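# Place the full canister upright on the plate

## Task

Find the one canister that is full and set it upright on the plate, with every other canister still upright on the table; it counts only if the canister stays there on its own once the gripper lets go.

## Robot and tools

Robot: a single seven-joint arm ending in a two-finger parallel gripper. Joints, base to tip: waist, shoulder, upper arm roll, elbow, forearm roll, wrist pitch, wrist roll. Ranges in rad: -2.744..2.744, -1.784..1.784, -2.901..2.901, -3.042..-0.152, -2.807..2.807, 0.544..4.517, -3.016..3.016. Load limits in N m, same order: 35, 35, 32, 30, 12, 12, 12. A held object's weight adds to the load. The elbow cannot quite straighten. The base sits on a mounting block that counts as part of the arm for collision checks, and the base may be tilted relative to the table.

Frames. Scene frame: origin on the table surface under the base, +z up, +y to the left when facing along +x. Results give end_effector_position in metres and end_effector_quat_wxyz in this frame. The printed position can be slightly off, more so far from the base. Gripper frame: the fingers point along its +z and close along its y. end_effector_position is the point between the pads when they are shut. Closed fingertips reach about 33 mm past it, fully open ones about 9 mm. Closing pushes the tips about 24 mm further from the arm, so keep that much clearance above any surface.

execute_actions(actions): actions is a list of actions. Each action is a list of 1 to 15 rows. Each row runs for one control step (1/30 s), and an action always lasts 15 steps (0.5 s). If there are fewer rows, the last one repeats. A row has 9 numbers, each in [-1, 1]: dx, dy, dz, rx, ry, rz, position, force_limit, speed.
- dx, dy, dz, rx, ry, rz form an offset, not a pose. It is expressed in the gripper's own axes and measured from the gripper pose recorded at the start of that action. For the first action in a call, that start is the last pose reported in this scene. Every row in an action uses the same start, so rows do not add up. Scale: 1.0 equals 0.6 m of travel or 180 degrees. rx, ry, rz together make one rotation vector.
- position is an absolute finger setting. +1 is fully open (140 mm), about -0.8 brings the pads together, and -1 closes until something blocks the fingers.
- force_limit sets the grip force: about 14 N at -1, 60 N at 0, 107 N at +1 (for parts up to 40 mm wide).
- speed sets how fast the gap changes: about 30 mm/s at -1, 140 at 0, 250 at +1.
Each step, the commanded pose is clipped to at most 70 mm and 16 degrees from the measured pose. Position wins over orientation when both cannot be met. After an action the arm goes no further than the last clipped pose, so a big offset needs several actions. An empty list simply returns the current state and images.

move(target, speed, blocking): moves the gripper along a straight path toward one goal. target is one row of 9 numbers laid out as above. Its first six are offsets in gripper axes from the pose in the latest result that reported one. speed is the path's top speed in m/s, 0.002 to 0.5, default 0.25; turning is capped at twice that value in rad/s. The path takes 0.5 to 10 s and stops short if it would need longer. It takes the shorter way round when turning. It does not avoid obstacles, the real gripper can trail, wander or overshoot speed (especially near full reach), and faster moves or targets set deeper past a contact strike and press harder. Finger values are applied at the start. blocking=false returns after 0.5 s while the arm keeps moving. Until a result shows that move has ended, other moves and action rows are refused, so call wait or stop. The result adds a move: line giving how it ended (done, off_target, moving, held, fault) and which limits acted (paced = pose clipped; held = some steps blocked, after which motion may jump above speed), plus the distance left to target.

wait(seconds): 0 to 10 s; the arm keeps its last command, and a running move carries on (returns early if it ends). stop(): brakes a running move; it needs braking distance and the fingers keep moving. zoom_image(camera, region): camera is cam_head_left, cam_head_right or cam_wrist (each 896x504); region [x0, y0, x1, y1] in pixels from the top-left, at most 504 by 504. finished_scene(scene): give the current scene's number; it ends the scene for good and reports success.

Result lines. object_status: 0 moving, 1 blocked while opening, 2 blocked while closing (a grasp), 3 reached the setting or pads touching. After sending -1, look for 2. Blocked fingers hold until the position number changes by at least 0.01, or the object slips or vanishes. To squeeze harder, raise force_limit and switch position between -1 and -0.98. position_measured is in counts: 3 fully open, 230 pads touching, not linear in mm. Hand target is where the controller is currently steering. pose unreachable means the clearance check altered or blocked the command. Joint torques are total drive outputs with offsets and noise; External joint torques estimate outside loads (including friction and held weight), with extra lines for up to 4 earlier actions; no reading means none available. MOTOR HOT warns of heating from holding loads; an OVER-TEMPERATURE FAULT brakes the arm until it cools. A TORQUE FAULT (a joint hitting its load limit) freezes the arm for 10 s and drops the rest of the call.

Avoid: pushing objects off the table, dropping or tipping canisters, fast impacts and hard presses. Occasional outside tugs on held parts or pushes on loose objects can happen. Release the canister only when it is resting upright on the plate, and check it stands unaided before ending.

Each tool is called in YAML: its name, and indented under it one key for each argument.

## Session

I'll start by looking at the current state of the scene.

execute_actions:
  actions: []

Scene clock: 0.00 s.
end_effector_position=(+0.4599, +0.1267, +0.2728) position_measured=3 object_status=3 end_effector_quat_wxyz=(+0.148, +0.981, -0.049, +0.119)
Joint positions: [ 0.374 -0.301  0.045 -2.368 -0.416  2.093 -0.798]
Joint velocities: [ 0.    -0.001 -0.001  0.    -0.001 -0.001  0.001]
Joint torques (N m, as the joint torque sensors report them, + toward a larger angle): no reading
External joint torques (N m, as the arm's controller estimates them; a push from outside toward a larger angle lowers the number): no reading
Hand target: +0.460, +0.127, +0.273; +0.148, +0.981, -0.049, +0.119

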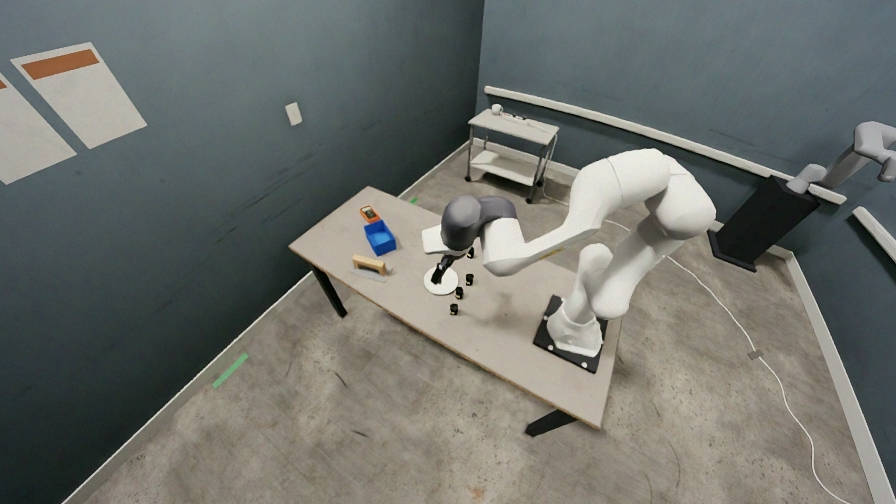

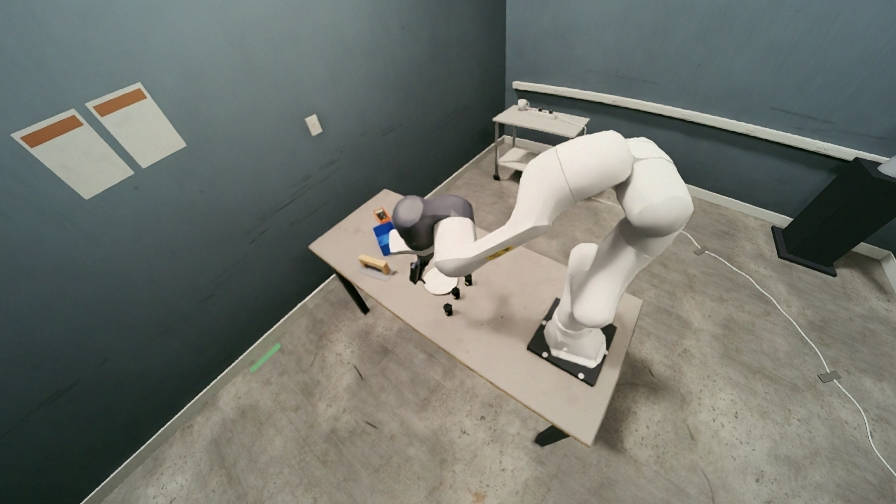

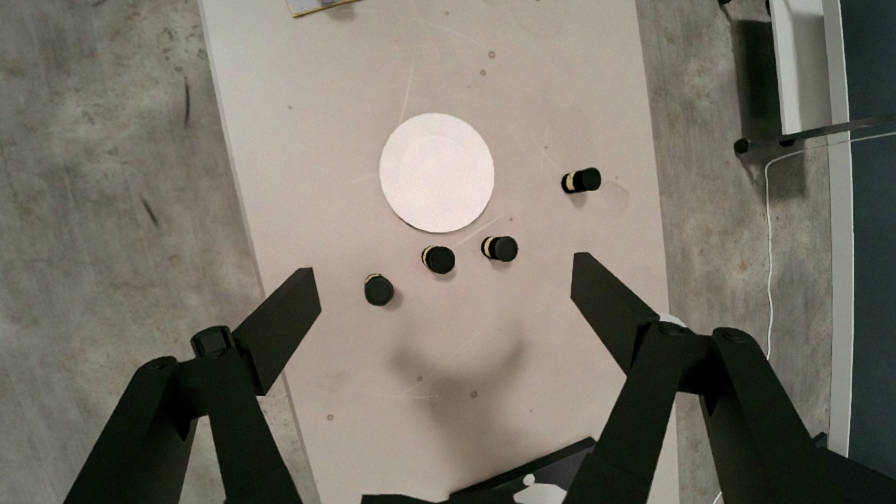

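zoom_image:
  camera: "cam_head_left"
  region: [340, 180, 640, 380]

zoom_image:
  camera: "cam_wrist"
  region: [300, 80, 650, 330]

Region (340, 180, 640, 380) of cam_head_left's 896x504 image, scaled by 1.680, with more detail than that image has.

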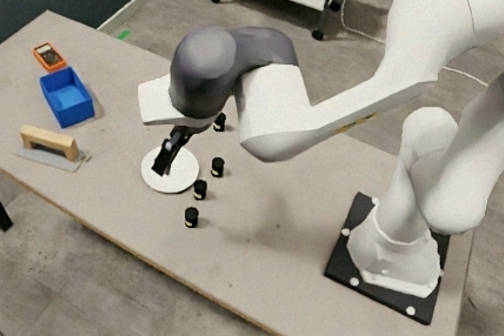

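Region (300, 80, 650, 330) of cam_wrist's 896x504 image, scaled by 1.440, with more detail than that image has; it fills the top 360 rows of this view, and the rest is white.

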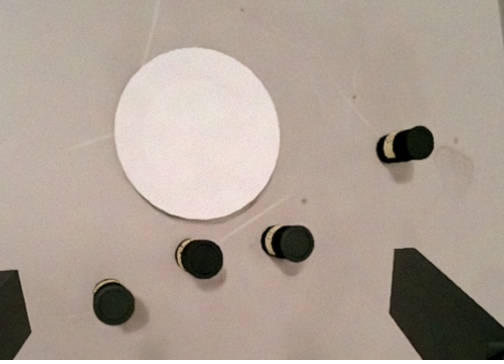

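move:
  target: [0, 0, 0, 0.0948, -0.0762, -0.0314, 1, 0, 0]
  speed: 0.25

Scene clock: 29.33 s.
end_effector_position=(+0.4608, +0.1271, +0.2738) position_measured=3 object_status=3 end_effector_quat_wxyz=(-0.001, +1.000, -0.004, +0.003)
Joint positions: [ 0.488 -0.246 -0.256 -2.249 -0.062  2.016 -1.249]
Joint velocities: [-0.     0.001 -0.     0.001  0.002 -0.002 -0.03 ]
Joint torques (N m, as the joint torque sensors report them, + toward a larger angle): [  0.6  -20.68   0.13  24.29   1.45   1.95  -0.25]
External joint torques (N m, as the arm's controller estimates them; a push from outside toward a larger angle lowers the number): [ 0.77  2.07 -1.3   0.13  0.67 -0.6  -0.25]
Hand target: +0.460, +0.128, +0.274; -0.002, +1.000, +0.002, +0.001
Off the commanded pose: 0.001 m, 0 deg.
move: done

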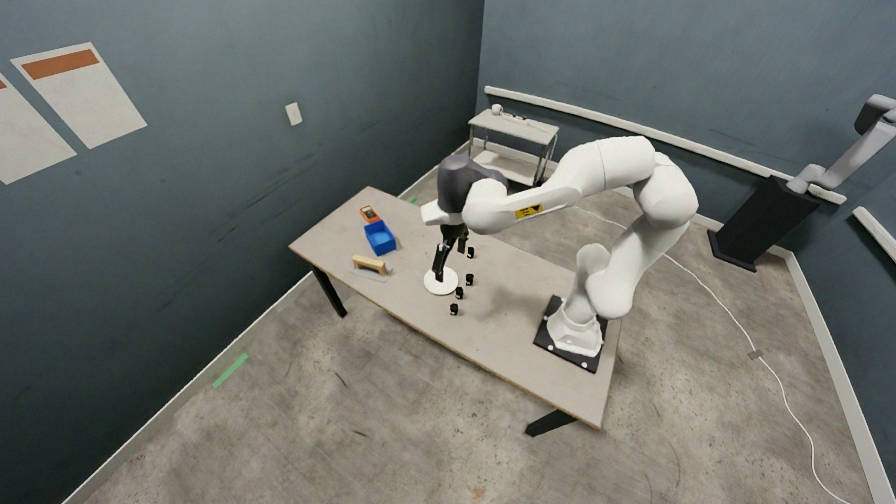

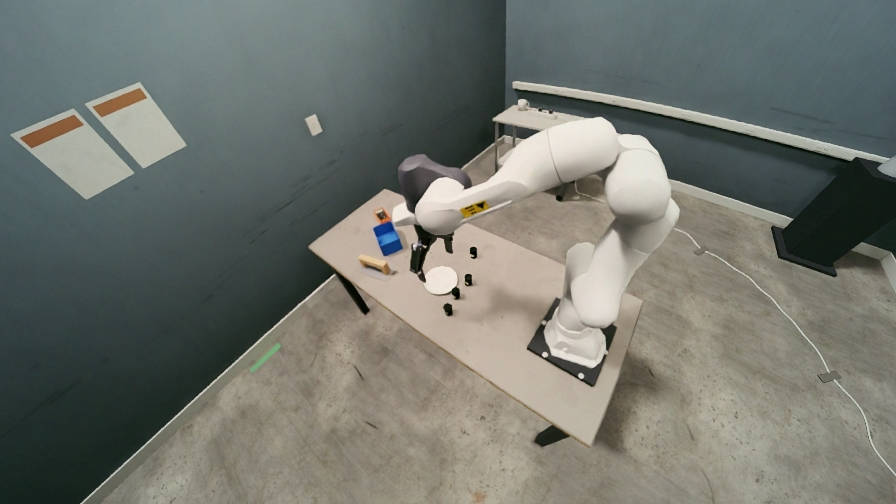

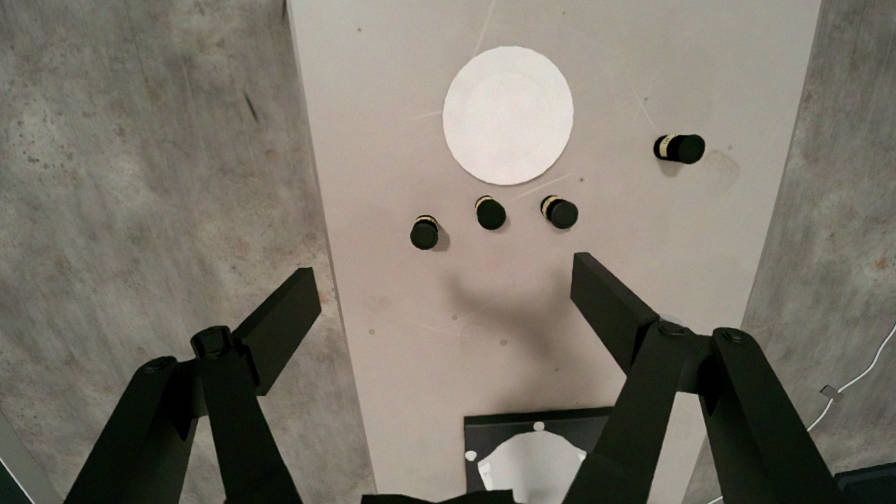

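move:
  target: [-0.08, -0.05, 0.257, 0, 0, 0, 0.0, 0, 0]
  speed: 0.25

Scene clock: 113.93 s.
end_effector_position=(+0.4179, +0.1528, +0.1191) position_measured=129 object_status=3 end_effector_quat_wxyz=(+0.002, +1.000, -0.004, +0.003)
Joint positions: [ 0.517 -0.12  -0.219 -2.559 -0.042  2.446 -1.182]
Joint velocities: [-0.001  0.    -0.     0.001 -0.     0.01   0.01 ]
Joint torques (N m, as the joint torque sensors report them, + toward a larger angle): [  0.46 -21.67   1.87  17.83   1.12   2.85   0.29]
External joint torques (N m, as the arm's controller estimates them; a push from outside toward a larger angle lowers the number): [ 0.67  2.21  1.52 -2.78  0.56  0.32  0.29]
Hand target: +0.417, +0.155, +0.118; +0.002, +1.000, -0.006, +0.003
Off the commanded pose: 0.006 m, 0 deg.
move: off_target

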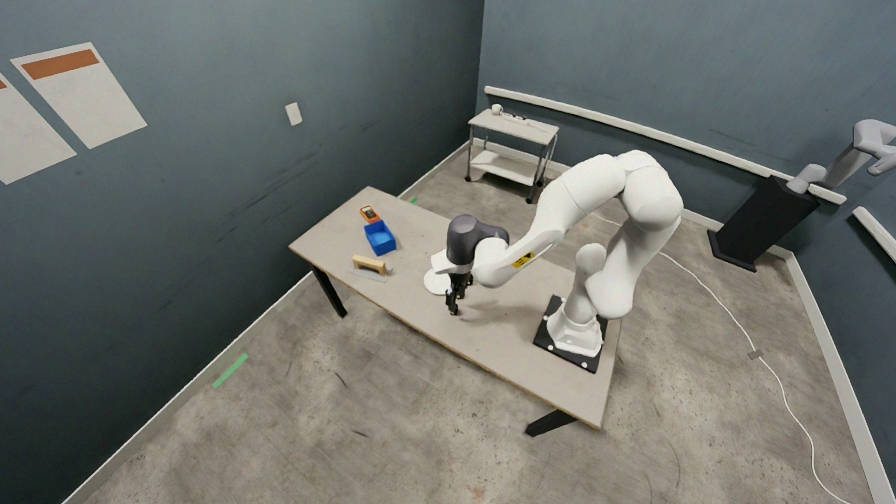

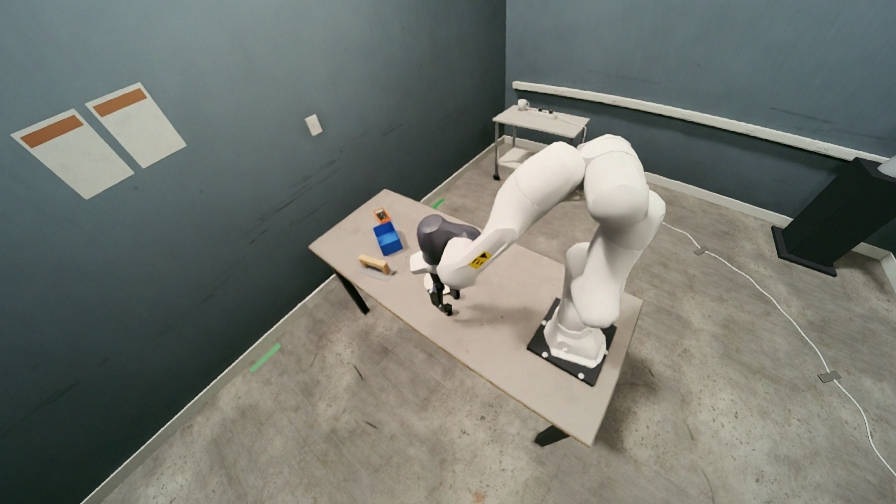

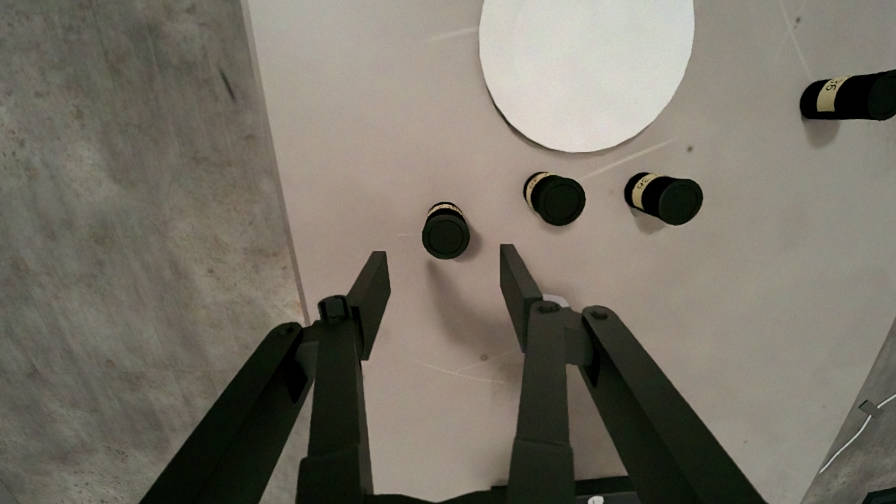

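move:
  target: [-0.008, 0, 0.123, 0, 0, 0, 0.0, 0, 0]
  speed: 0.12

Scene clock: 127.40 s.
end_effector_position=(+0.4151, +0.1494, +0.0450) position_measured=129 object_status=3 end_effector_quat_wxyz=(+0.005, +1.000, -0.009, +0.004)
Joint positions: [ 0.517  0.059 -0.214 -2.601  0.015  2.662 -1.214]
Joint velocities: [-0.001 -0.    -0.001  0.     0.003  0.012 -0.012]
Joint torques (N m, as the joint torque sensors report them, + toward a larger angle): [  0.18 -24.72   0.73  15.95   0.93   2.62  -0.32]
External joint torques (N m, as the arm's controller estimates them; a push from outside toward a larger angle lowers the number): [ 0.4   2.34  1.22 -1.67  0.52  0.07 -0.32]
Hand target: +0.415, +0.151, +0.044; +0.004, +1.000, -0.005, +0.004
Off the commanded pose: 0.003 m, 1 deg.
move: done

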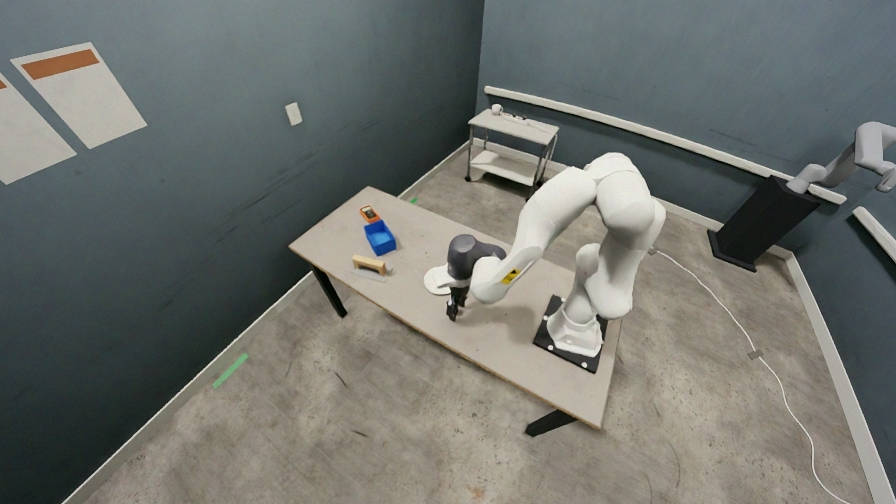

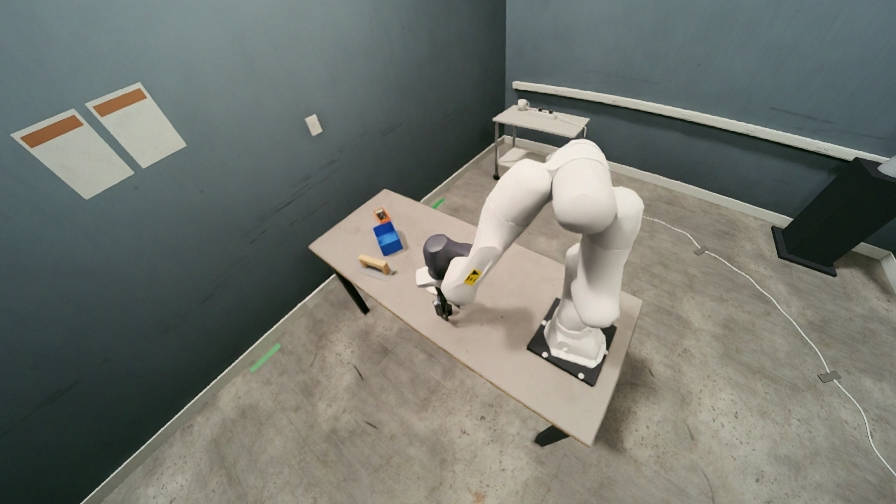

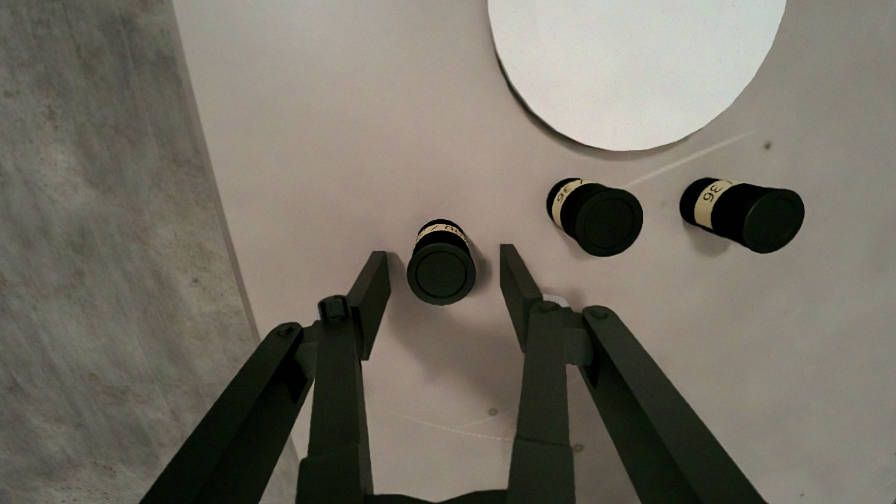

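execute_actions:
  actions:
    - [[0, 0, 0, 0, 0, 0, -1, 0, 0]]
    - [[0, 0, 0, 0, 0, 0, -1, 0, 0]]

Scene clock: 137.03 s.
end_effector_position=(+0.4159, +0.1497, +0.0455) position_measured=187 object_status=2 end_effector_quat_wxyz=(+0.004, +1.000, -0.007, +0.005)
Joint positions: [ 0.517  0.059 -0.214 -2.6    0.015  2.664 -1.217]
Joint velocities: [-0.001  0.     0.001  0.    -0.001 -0.    -0.001]
Joint torques (N m, as the joint torque sensors report them, + toward a larger angle): [ -0.35 -25.88  -0.61  16.31   0.48   2.34   0.02]
External joint torques (N m, as the arm's controller estimates them; a push from outside toward a larger angle lowers the number): [-0.15  1.05 -0.14 -1.27  0.06 -0.2   0.01]
External joint torques at the end of the 1st action: [-0.27  1.47 -0.47 -1.64 -0.04 -0.52  0.18]
Hand target: +0.416, +0.150, +0.045; +0.004, +1.000, -0.007, +0.005
Off the commanded pose: 0.000 m, 0 deg.

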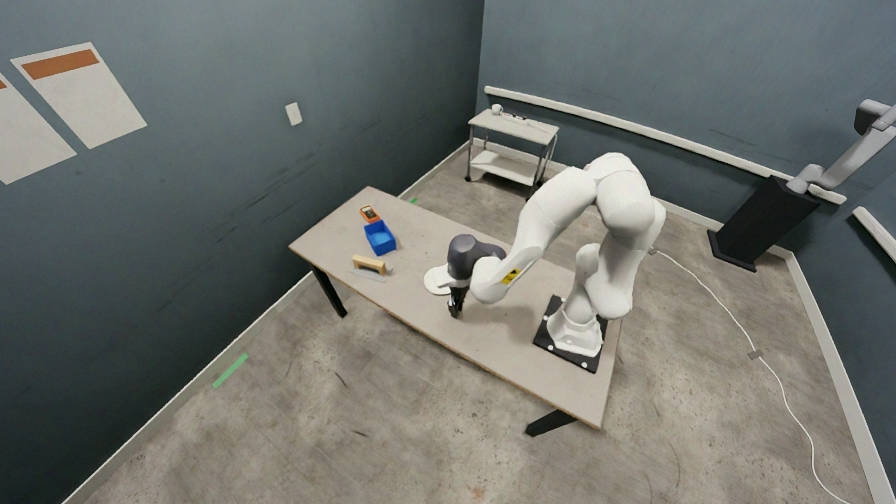

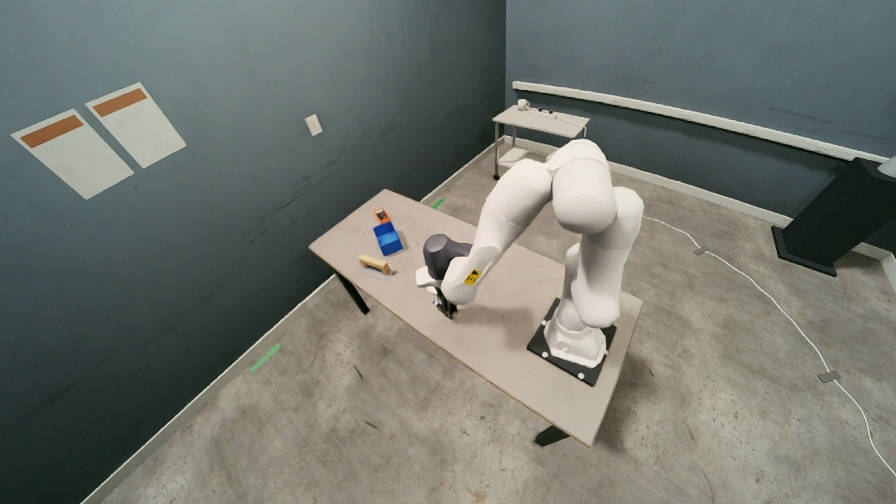

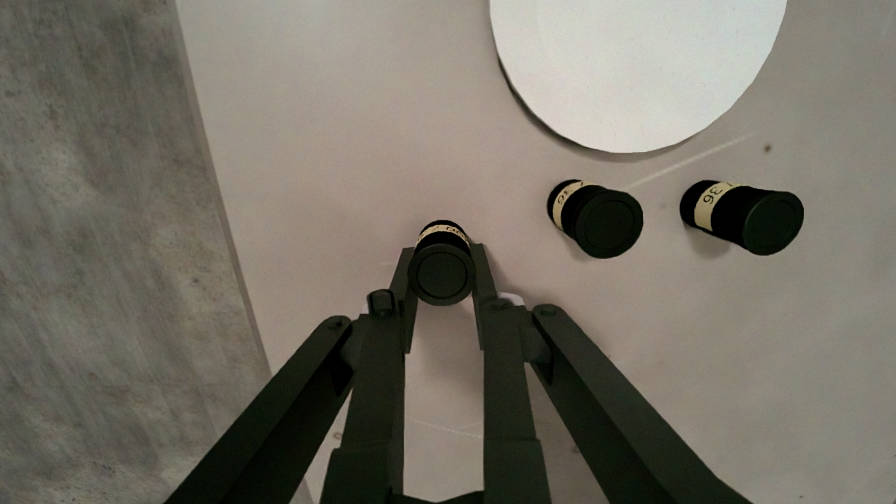

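move:
  target: [0, 0, -0.067, 0, 0, 0, -1, 0, 0]
  speed: 0.1

execute_actions:
  actions:
    - [[0, 0, 0, 0, 0, 0, -1, 0, 0]]
    - [[0, 0, 0, 0, 0, 0, -1, 0, 0]]

Scene clock: 141.23 s.
end_effector_position=(+0.4142, +0.1527, +0.0852) position_measured=187 object_status=2 end_effector_quat_wxyz=(+0.003, +1.000, -0.003, +0.005)
Joint positions: [ 0.517 -0.05  -0.214 -2.593 -0.023  2.55  -1.194]
Joint velocities: [ 0.    -0.001 -0.001  0.    -0.001 -0.012  0.009]
Joint torques (N m, as the joint torque sensors report them, + toward a larger angle): [ -2.19 -24.65  -1.11  18.97   0.     1.93   0.15]
External joint torques (N m, as the arm's controller estimates them; a push from outside toward a larger angle lowers the number): [-2.04  0.35 -1.19 -0.3  -0.49 -0.61  0.15]
Hand target: +0.415, +0.151, +0.086; +0.003, +1.000, -0.007, +0.004
Off the commanded pose: 0.003 m, 1 deg.
move: done

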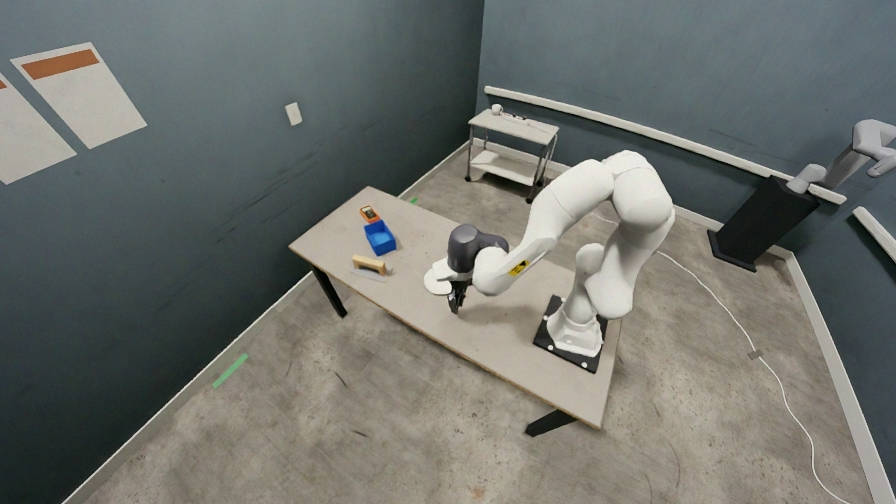

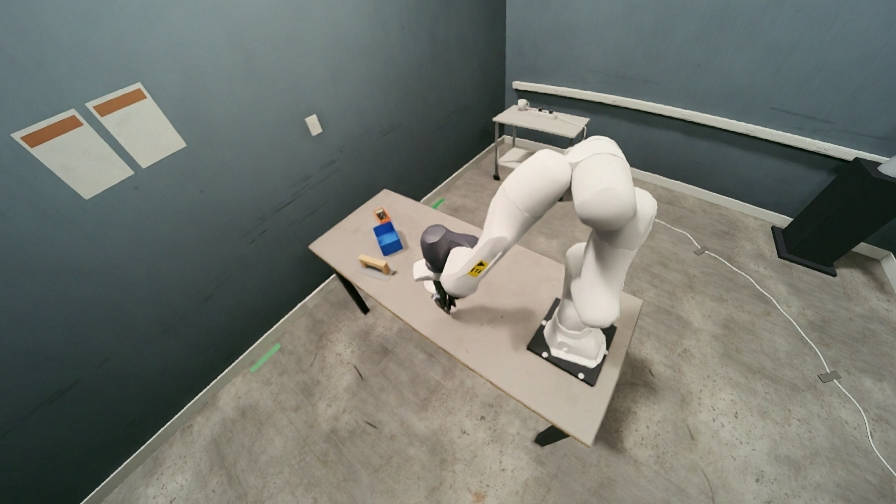

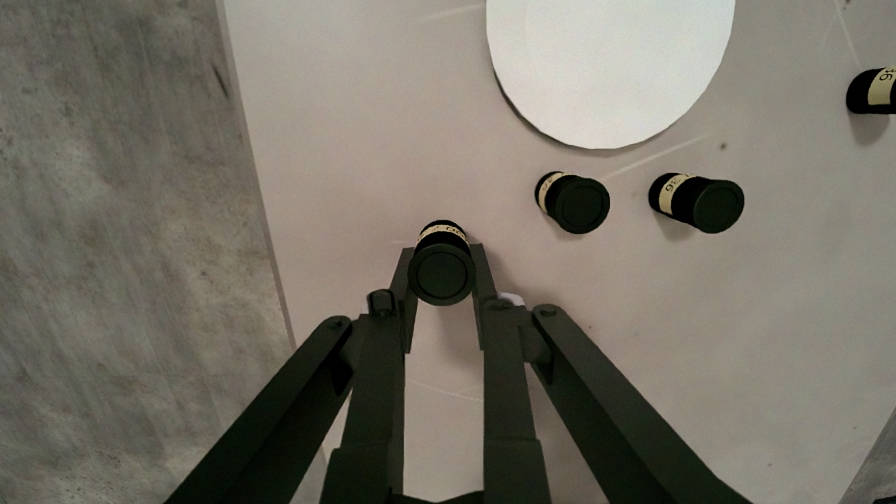

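Scene clock: 142.23 s.
end_effector_position=(+0.4096, +0.1508, +0.0821) position_measured=187 object_status=2 end_effector_quat_wxyz=(+0.005, +1.000, -0.003, -0.001)
Joint positions: [ 0.517 -0.048 -0.214 -2.596 -0.023  2.543 -1.194]
Joint velocities: [-0.    -0.021  0.     0.02   0.001  0.024 -0.   ]
Joint torques (N m, as the joint torque sensors report them, + toward a larger angle): [ -0.65 -24.75  -0.02  18.43   0.53   2.64   0.  ]
External joint torques (N m, as the arm's controller estimates them; a push from outside toward a larger angle lowers the number): [-0.49 -0.62 -0.07 -0.04  0.05  0.26  0.  ]
External joint torques at the end of the 1st action: [-0.4  -0.95 -0.07  0.48  0.11  0.54  0.03]
Hand target: +0.413, +0.152, +0.085; +0.003, +1.000, -0.003, +0.004
Off the commanded pose: 0.005 m, 1 deg.

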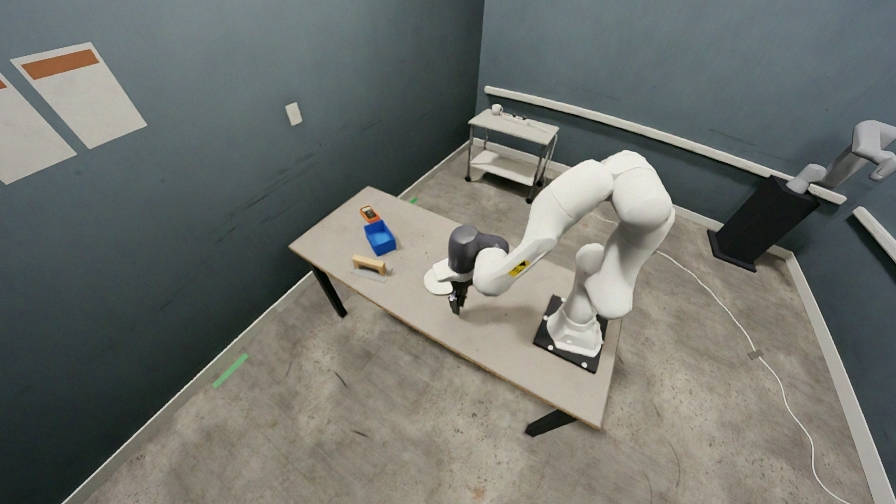

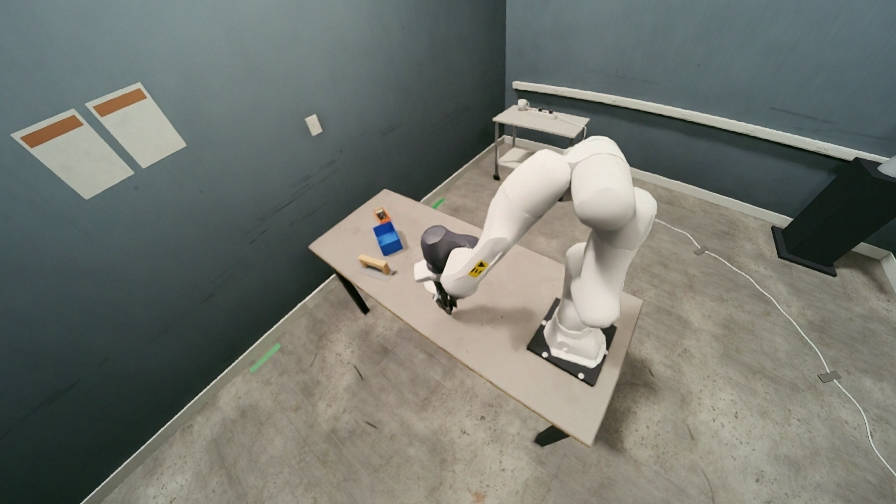

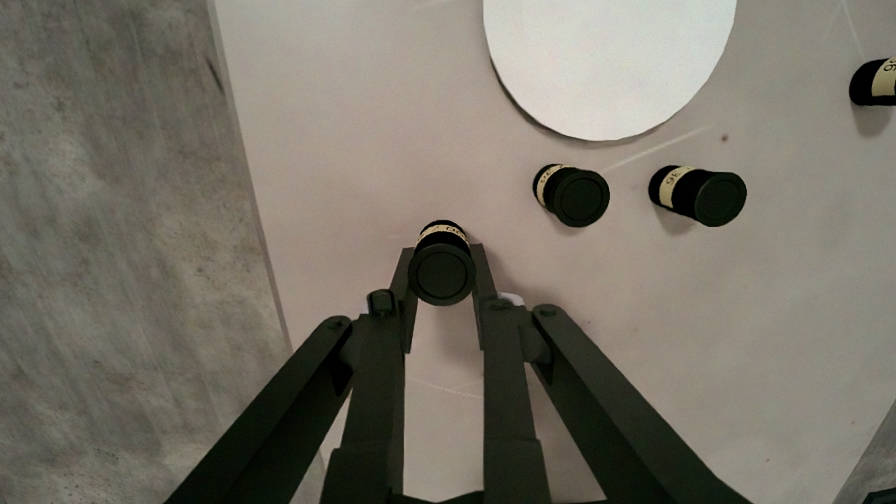

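move:
  target: [0.0107, 0, 0.0585, 0, 0, 0, -1, 0, 0]
  speed: 0.08

Scene clock: 163.60 s.
end_effector_position=(+0.4142, +0.1490, +0.0463) position_measured=187 object_status=2 end_effector_quat_wxyz=(+0.007, +1.000, -0.006, -0.003)
Joint positions: [ 0.517  0.061 -0.214 -2.588  0.014  2.637 -1.22 ]
Joint velocities: [-0.     0.001  0.001 -0.     0.005  0.014 -0.014]
Joint torques (N m, as the joint torque sensors report them, + toward a larger angle): [ -0.79 -24.25  -0.39  18.     1.03   2.7   -0.22]
External joint torques (N m, as the arm's controller estimates them; a push from outside toward a larger angle lowers the number): [-0.71  2.91 -0.03  0.34  0.62  0.21 -0.22]
Hand target: +0.417, +0.150, +0.047; +0.006, +1.000, -0.003, -0.001
Off the commanded pose: 0.002 m, 0 deg.
move: done

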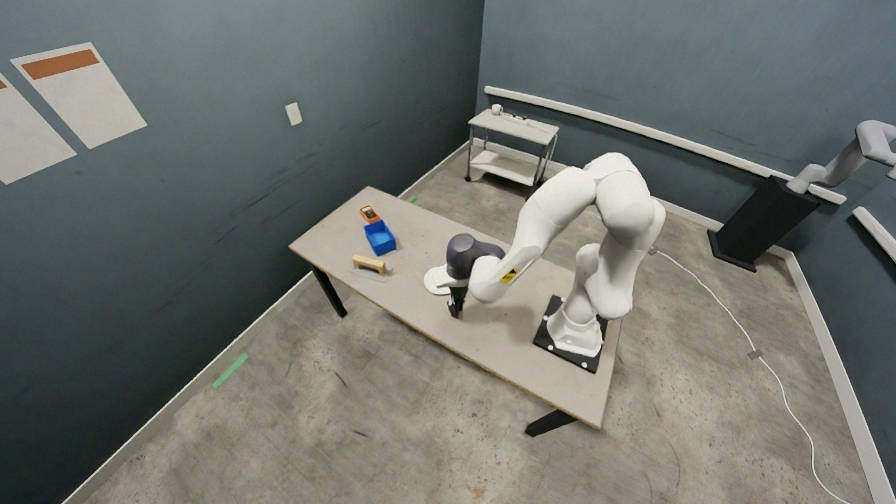

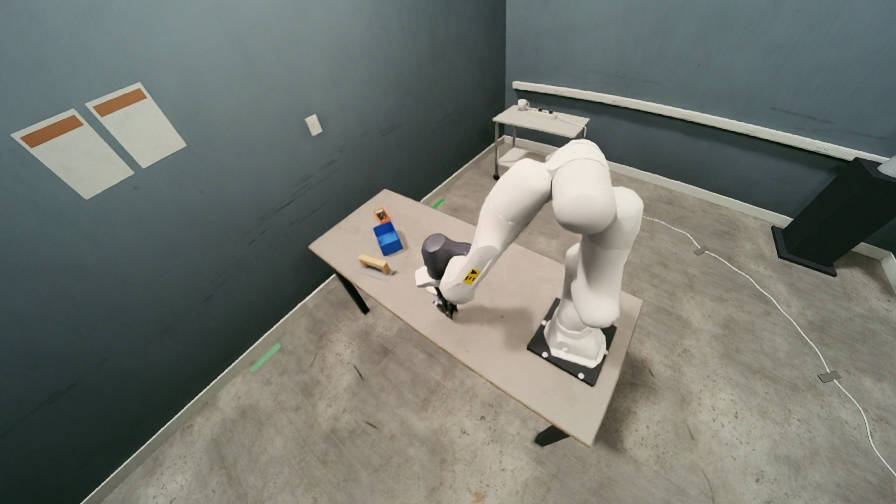

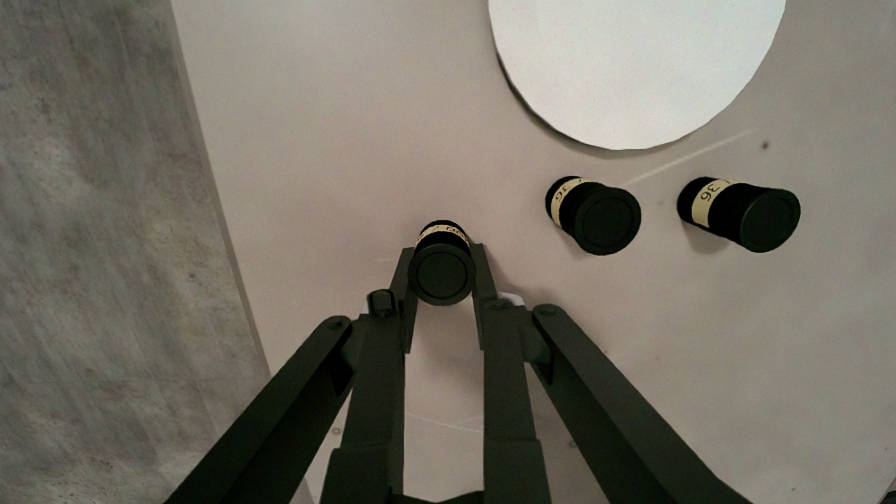

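execute_actions:
  actions:
    - [[0, 0, 0, 0, 0, 0, 0.0, 0, 0]]
    - [[0, 0, 0, 0, 0, 0, 0.0, 0, 0]]

move:
  target: [0, 0, -0.067, 0, 0, 0, 0.0, 0, 0]
  speed: 0.1

Scene clock: 170.43 s.
end_effector_position=(+0.4150, +0.1493, +0.0465) position_measured=129 object_status=3 end_effector_quat_wxyz=(+0.007, +1.000, -0.004, -0.002)
Joint positions: [ 0.517  0.061 -0.214 -2.588  0.015  2.639 -1.224]
Joint velocities: [ 0.001  0.     0.    -0.     0.     0.    -0.001]
Joint torques (N m, as the joint torque sensors report them, + toward a larger angle): [ -0.45 -25.82  -0.44  16.37   0.47   2.32   0.01]
External joint torques (N m, as the arm's controller estimates them; a push from outside toward a larger angle lowers the number): [-0.3   1.34 -0.01 -1.32  0.06 -0.18  0.01]
External joint torques at the end of the 1st action: [-0.44  1.   -0.32 -1.26 -0.08 -0.51  0.25]
Hand target: +0.415, +0.149, +0.046; +0.007, +1.000, -0.004, -0.002
Off the commanded pose: 0.000 m, 0 deg.

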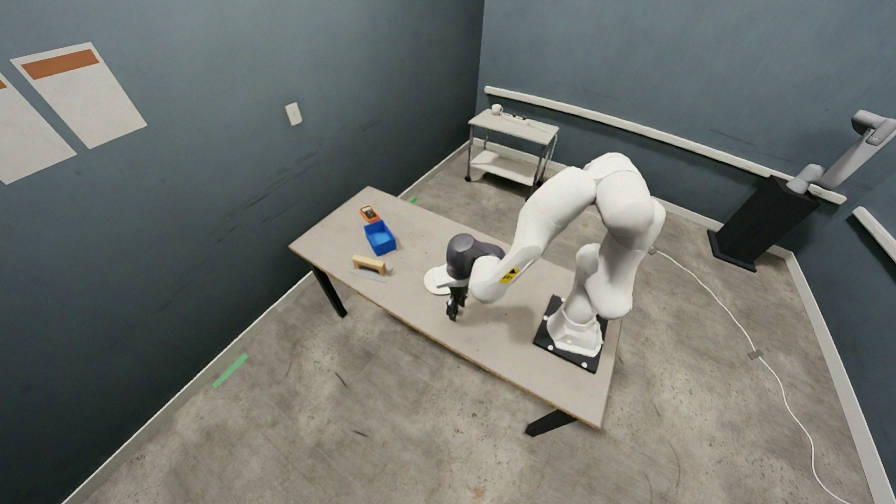

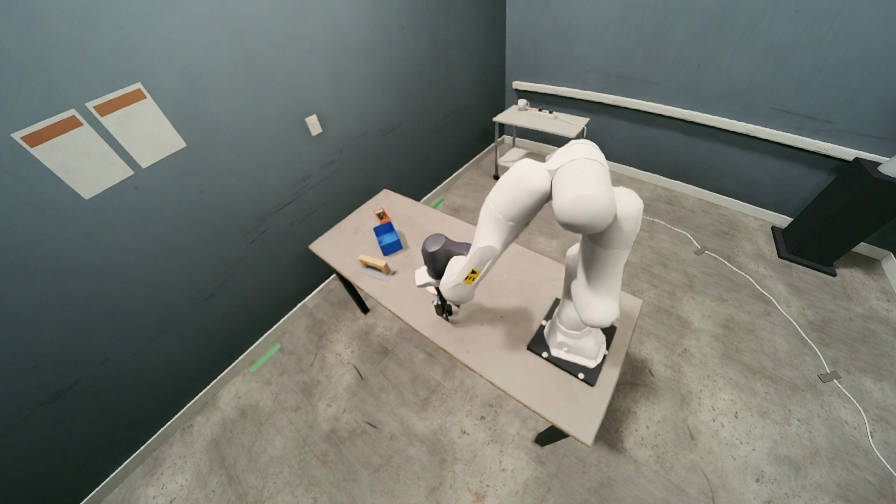

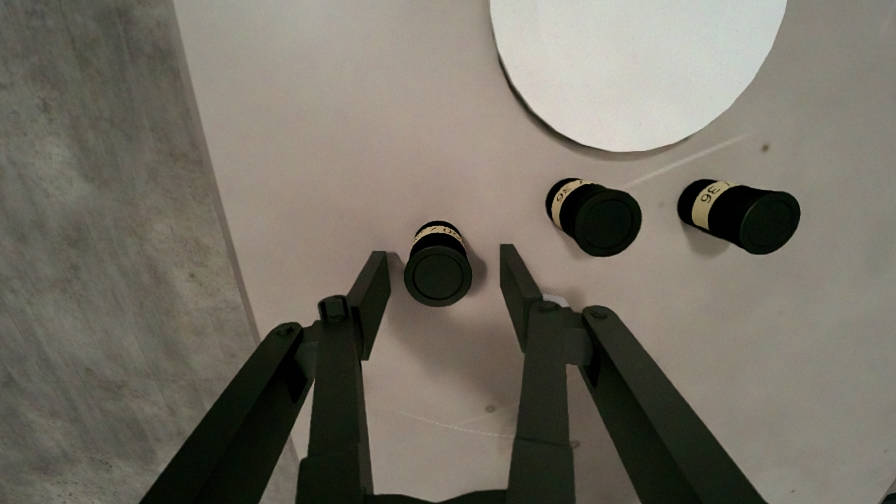

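Scene clock: 171.43 s.
end_effector_position=(+0.4138, +0.1523, +0.0862) position_measured=129 object_status=3 end_effector_quat_wxyz=(+0.005, +1.000, -0.000, -0.002)
Joint positions: [ 0.517 -0.045 -0.214 -2.578 -0.021  2.526 -1.202]
Joint velocities: [-0.002  0.    -0.001  0.    -0.002 -0.012  0.009]
Joint torques (N m, as the joint torque sensors report them, + toward a larger angle): [ -1.49 -25.06  -1.13  18.78  -0.08   1.98   0.19]
External joint torques (N m, as the arm's controller estimates them; a push from outside toward a larger angle lowers the number): [-1.28  0.21 -1.12 -0.64 -0.58 -0.54  0.19]
Hand target: +0.414, +0.150, +0.087; +0.006, +1.000, -0.004, -0.003
Off the commanded pose: 0.003 m, 1 deg.
move: done

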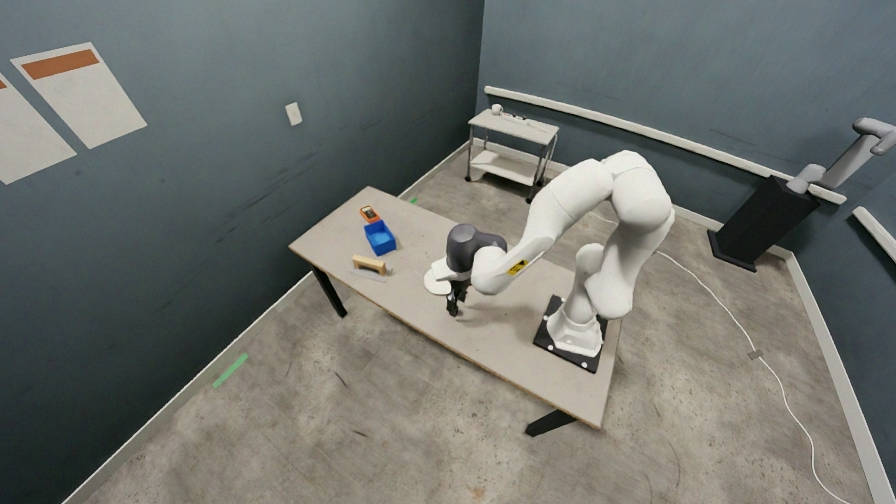

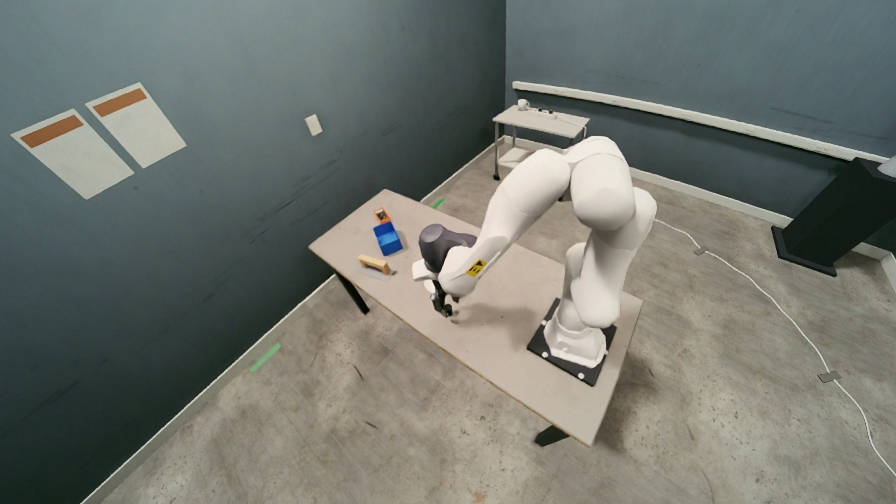

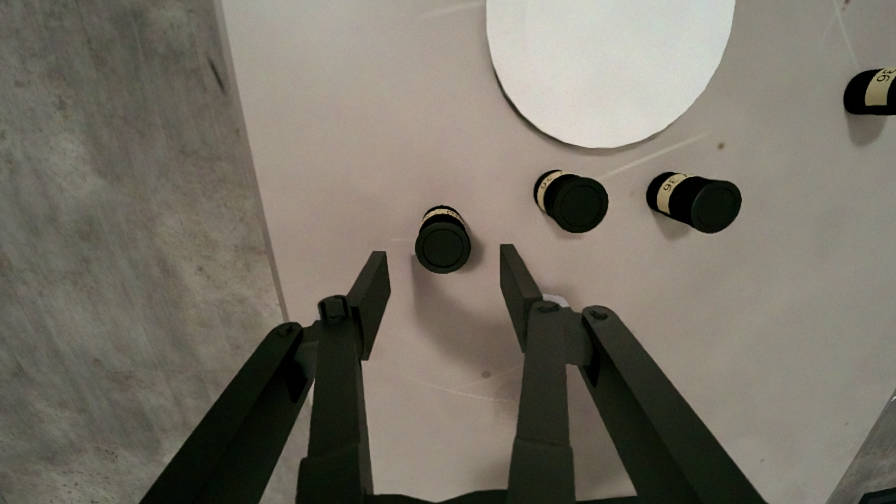

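move:
  target: [0.0437, 0.139, -0.008, 0, 0, 0, 0.0, 0, 0]
  speed: 0.15

Scene clock: 183.63 s.
end_effector_position=(+0.4408, +0.0695, +0.0928) position_measured=129 object_status=3 end_effector_quat_wxyz=(+0.006, +1.000, -0.004, -0.000)
Joint positions: [ 0.432 -0.05  -0.326 -2.563 -0.037  2.512 -1.377]
Joint velocities: [-0.001  0.001  0.     0.001  0.001 -0.001 -0.034]
Joint torques (N m, as the joint torque sensors report them, + toward a larger angle): [ -1.14 -22.41  -1.41  20.07   1.2    1.88  -0.14]
External joint torques (N m, as the arm's controller estimates them; a push from outside toward a larger angle lowers the number): [-0.99  2.31 -1.64  0.34  0.69 -0.65 -0.14]
Hand target: +0.441, +0.068, +0.093; +0.005, +1.000, -0.000, -0.001
Off the commanded pose: 0.001 m, 1 deg.
move: done

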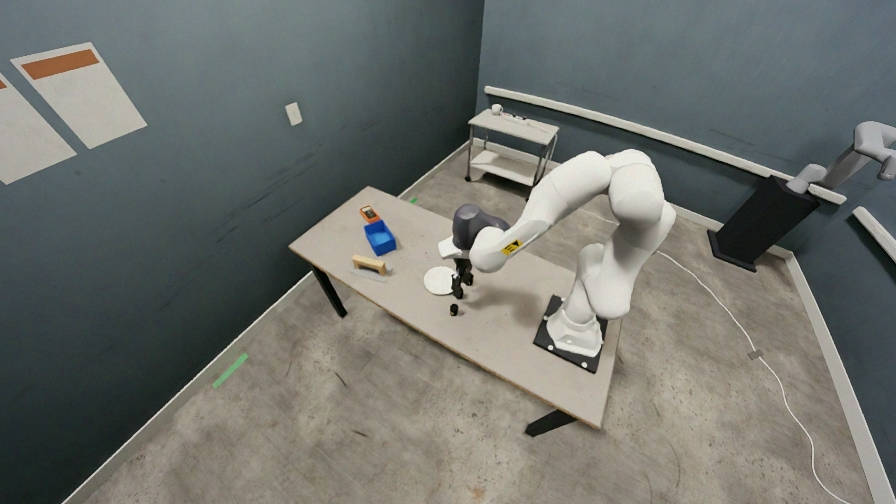

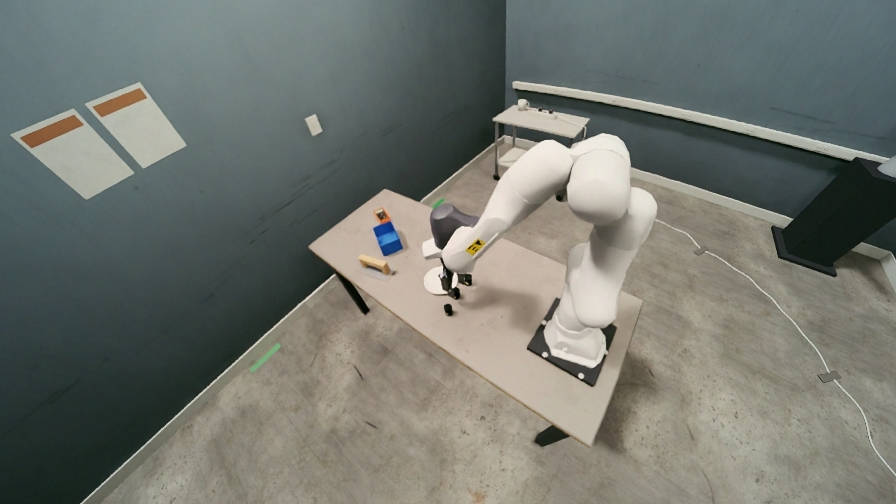

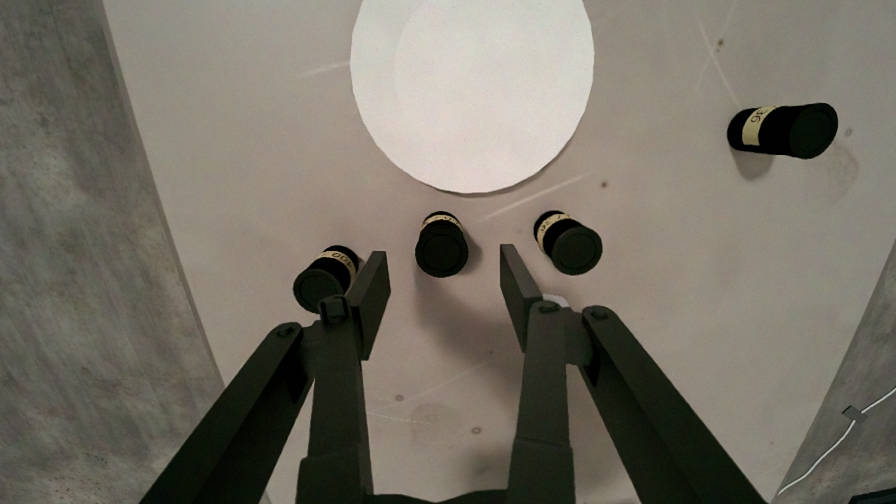

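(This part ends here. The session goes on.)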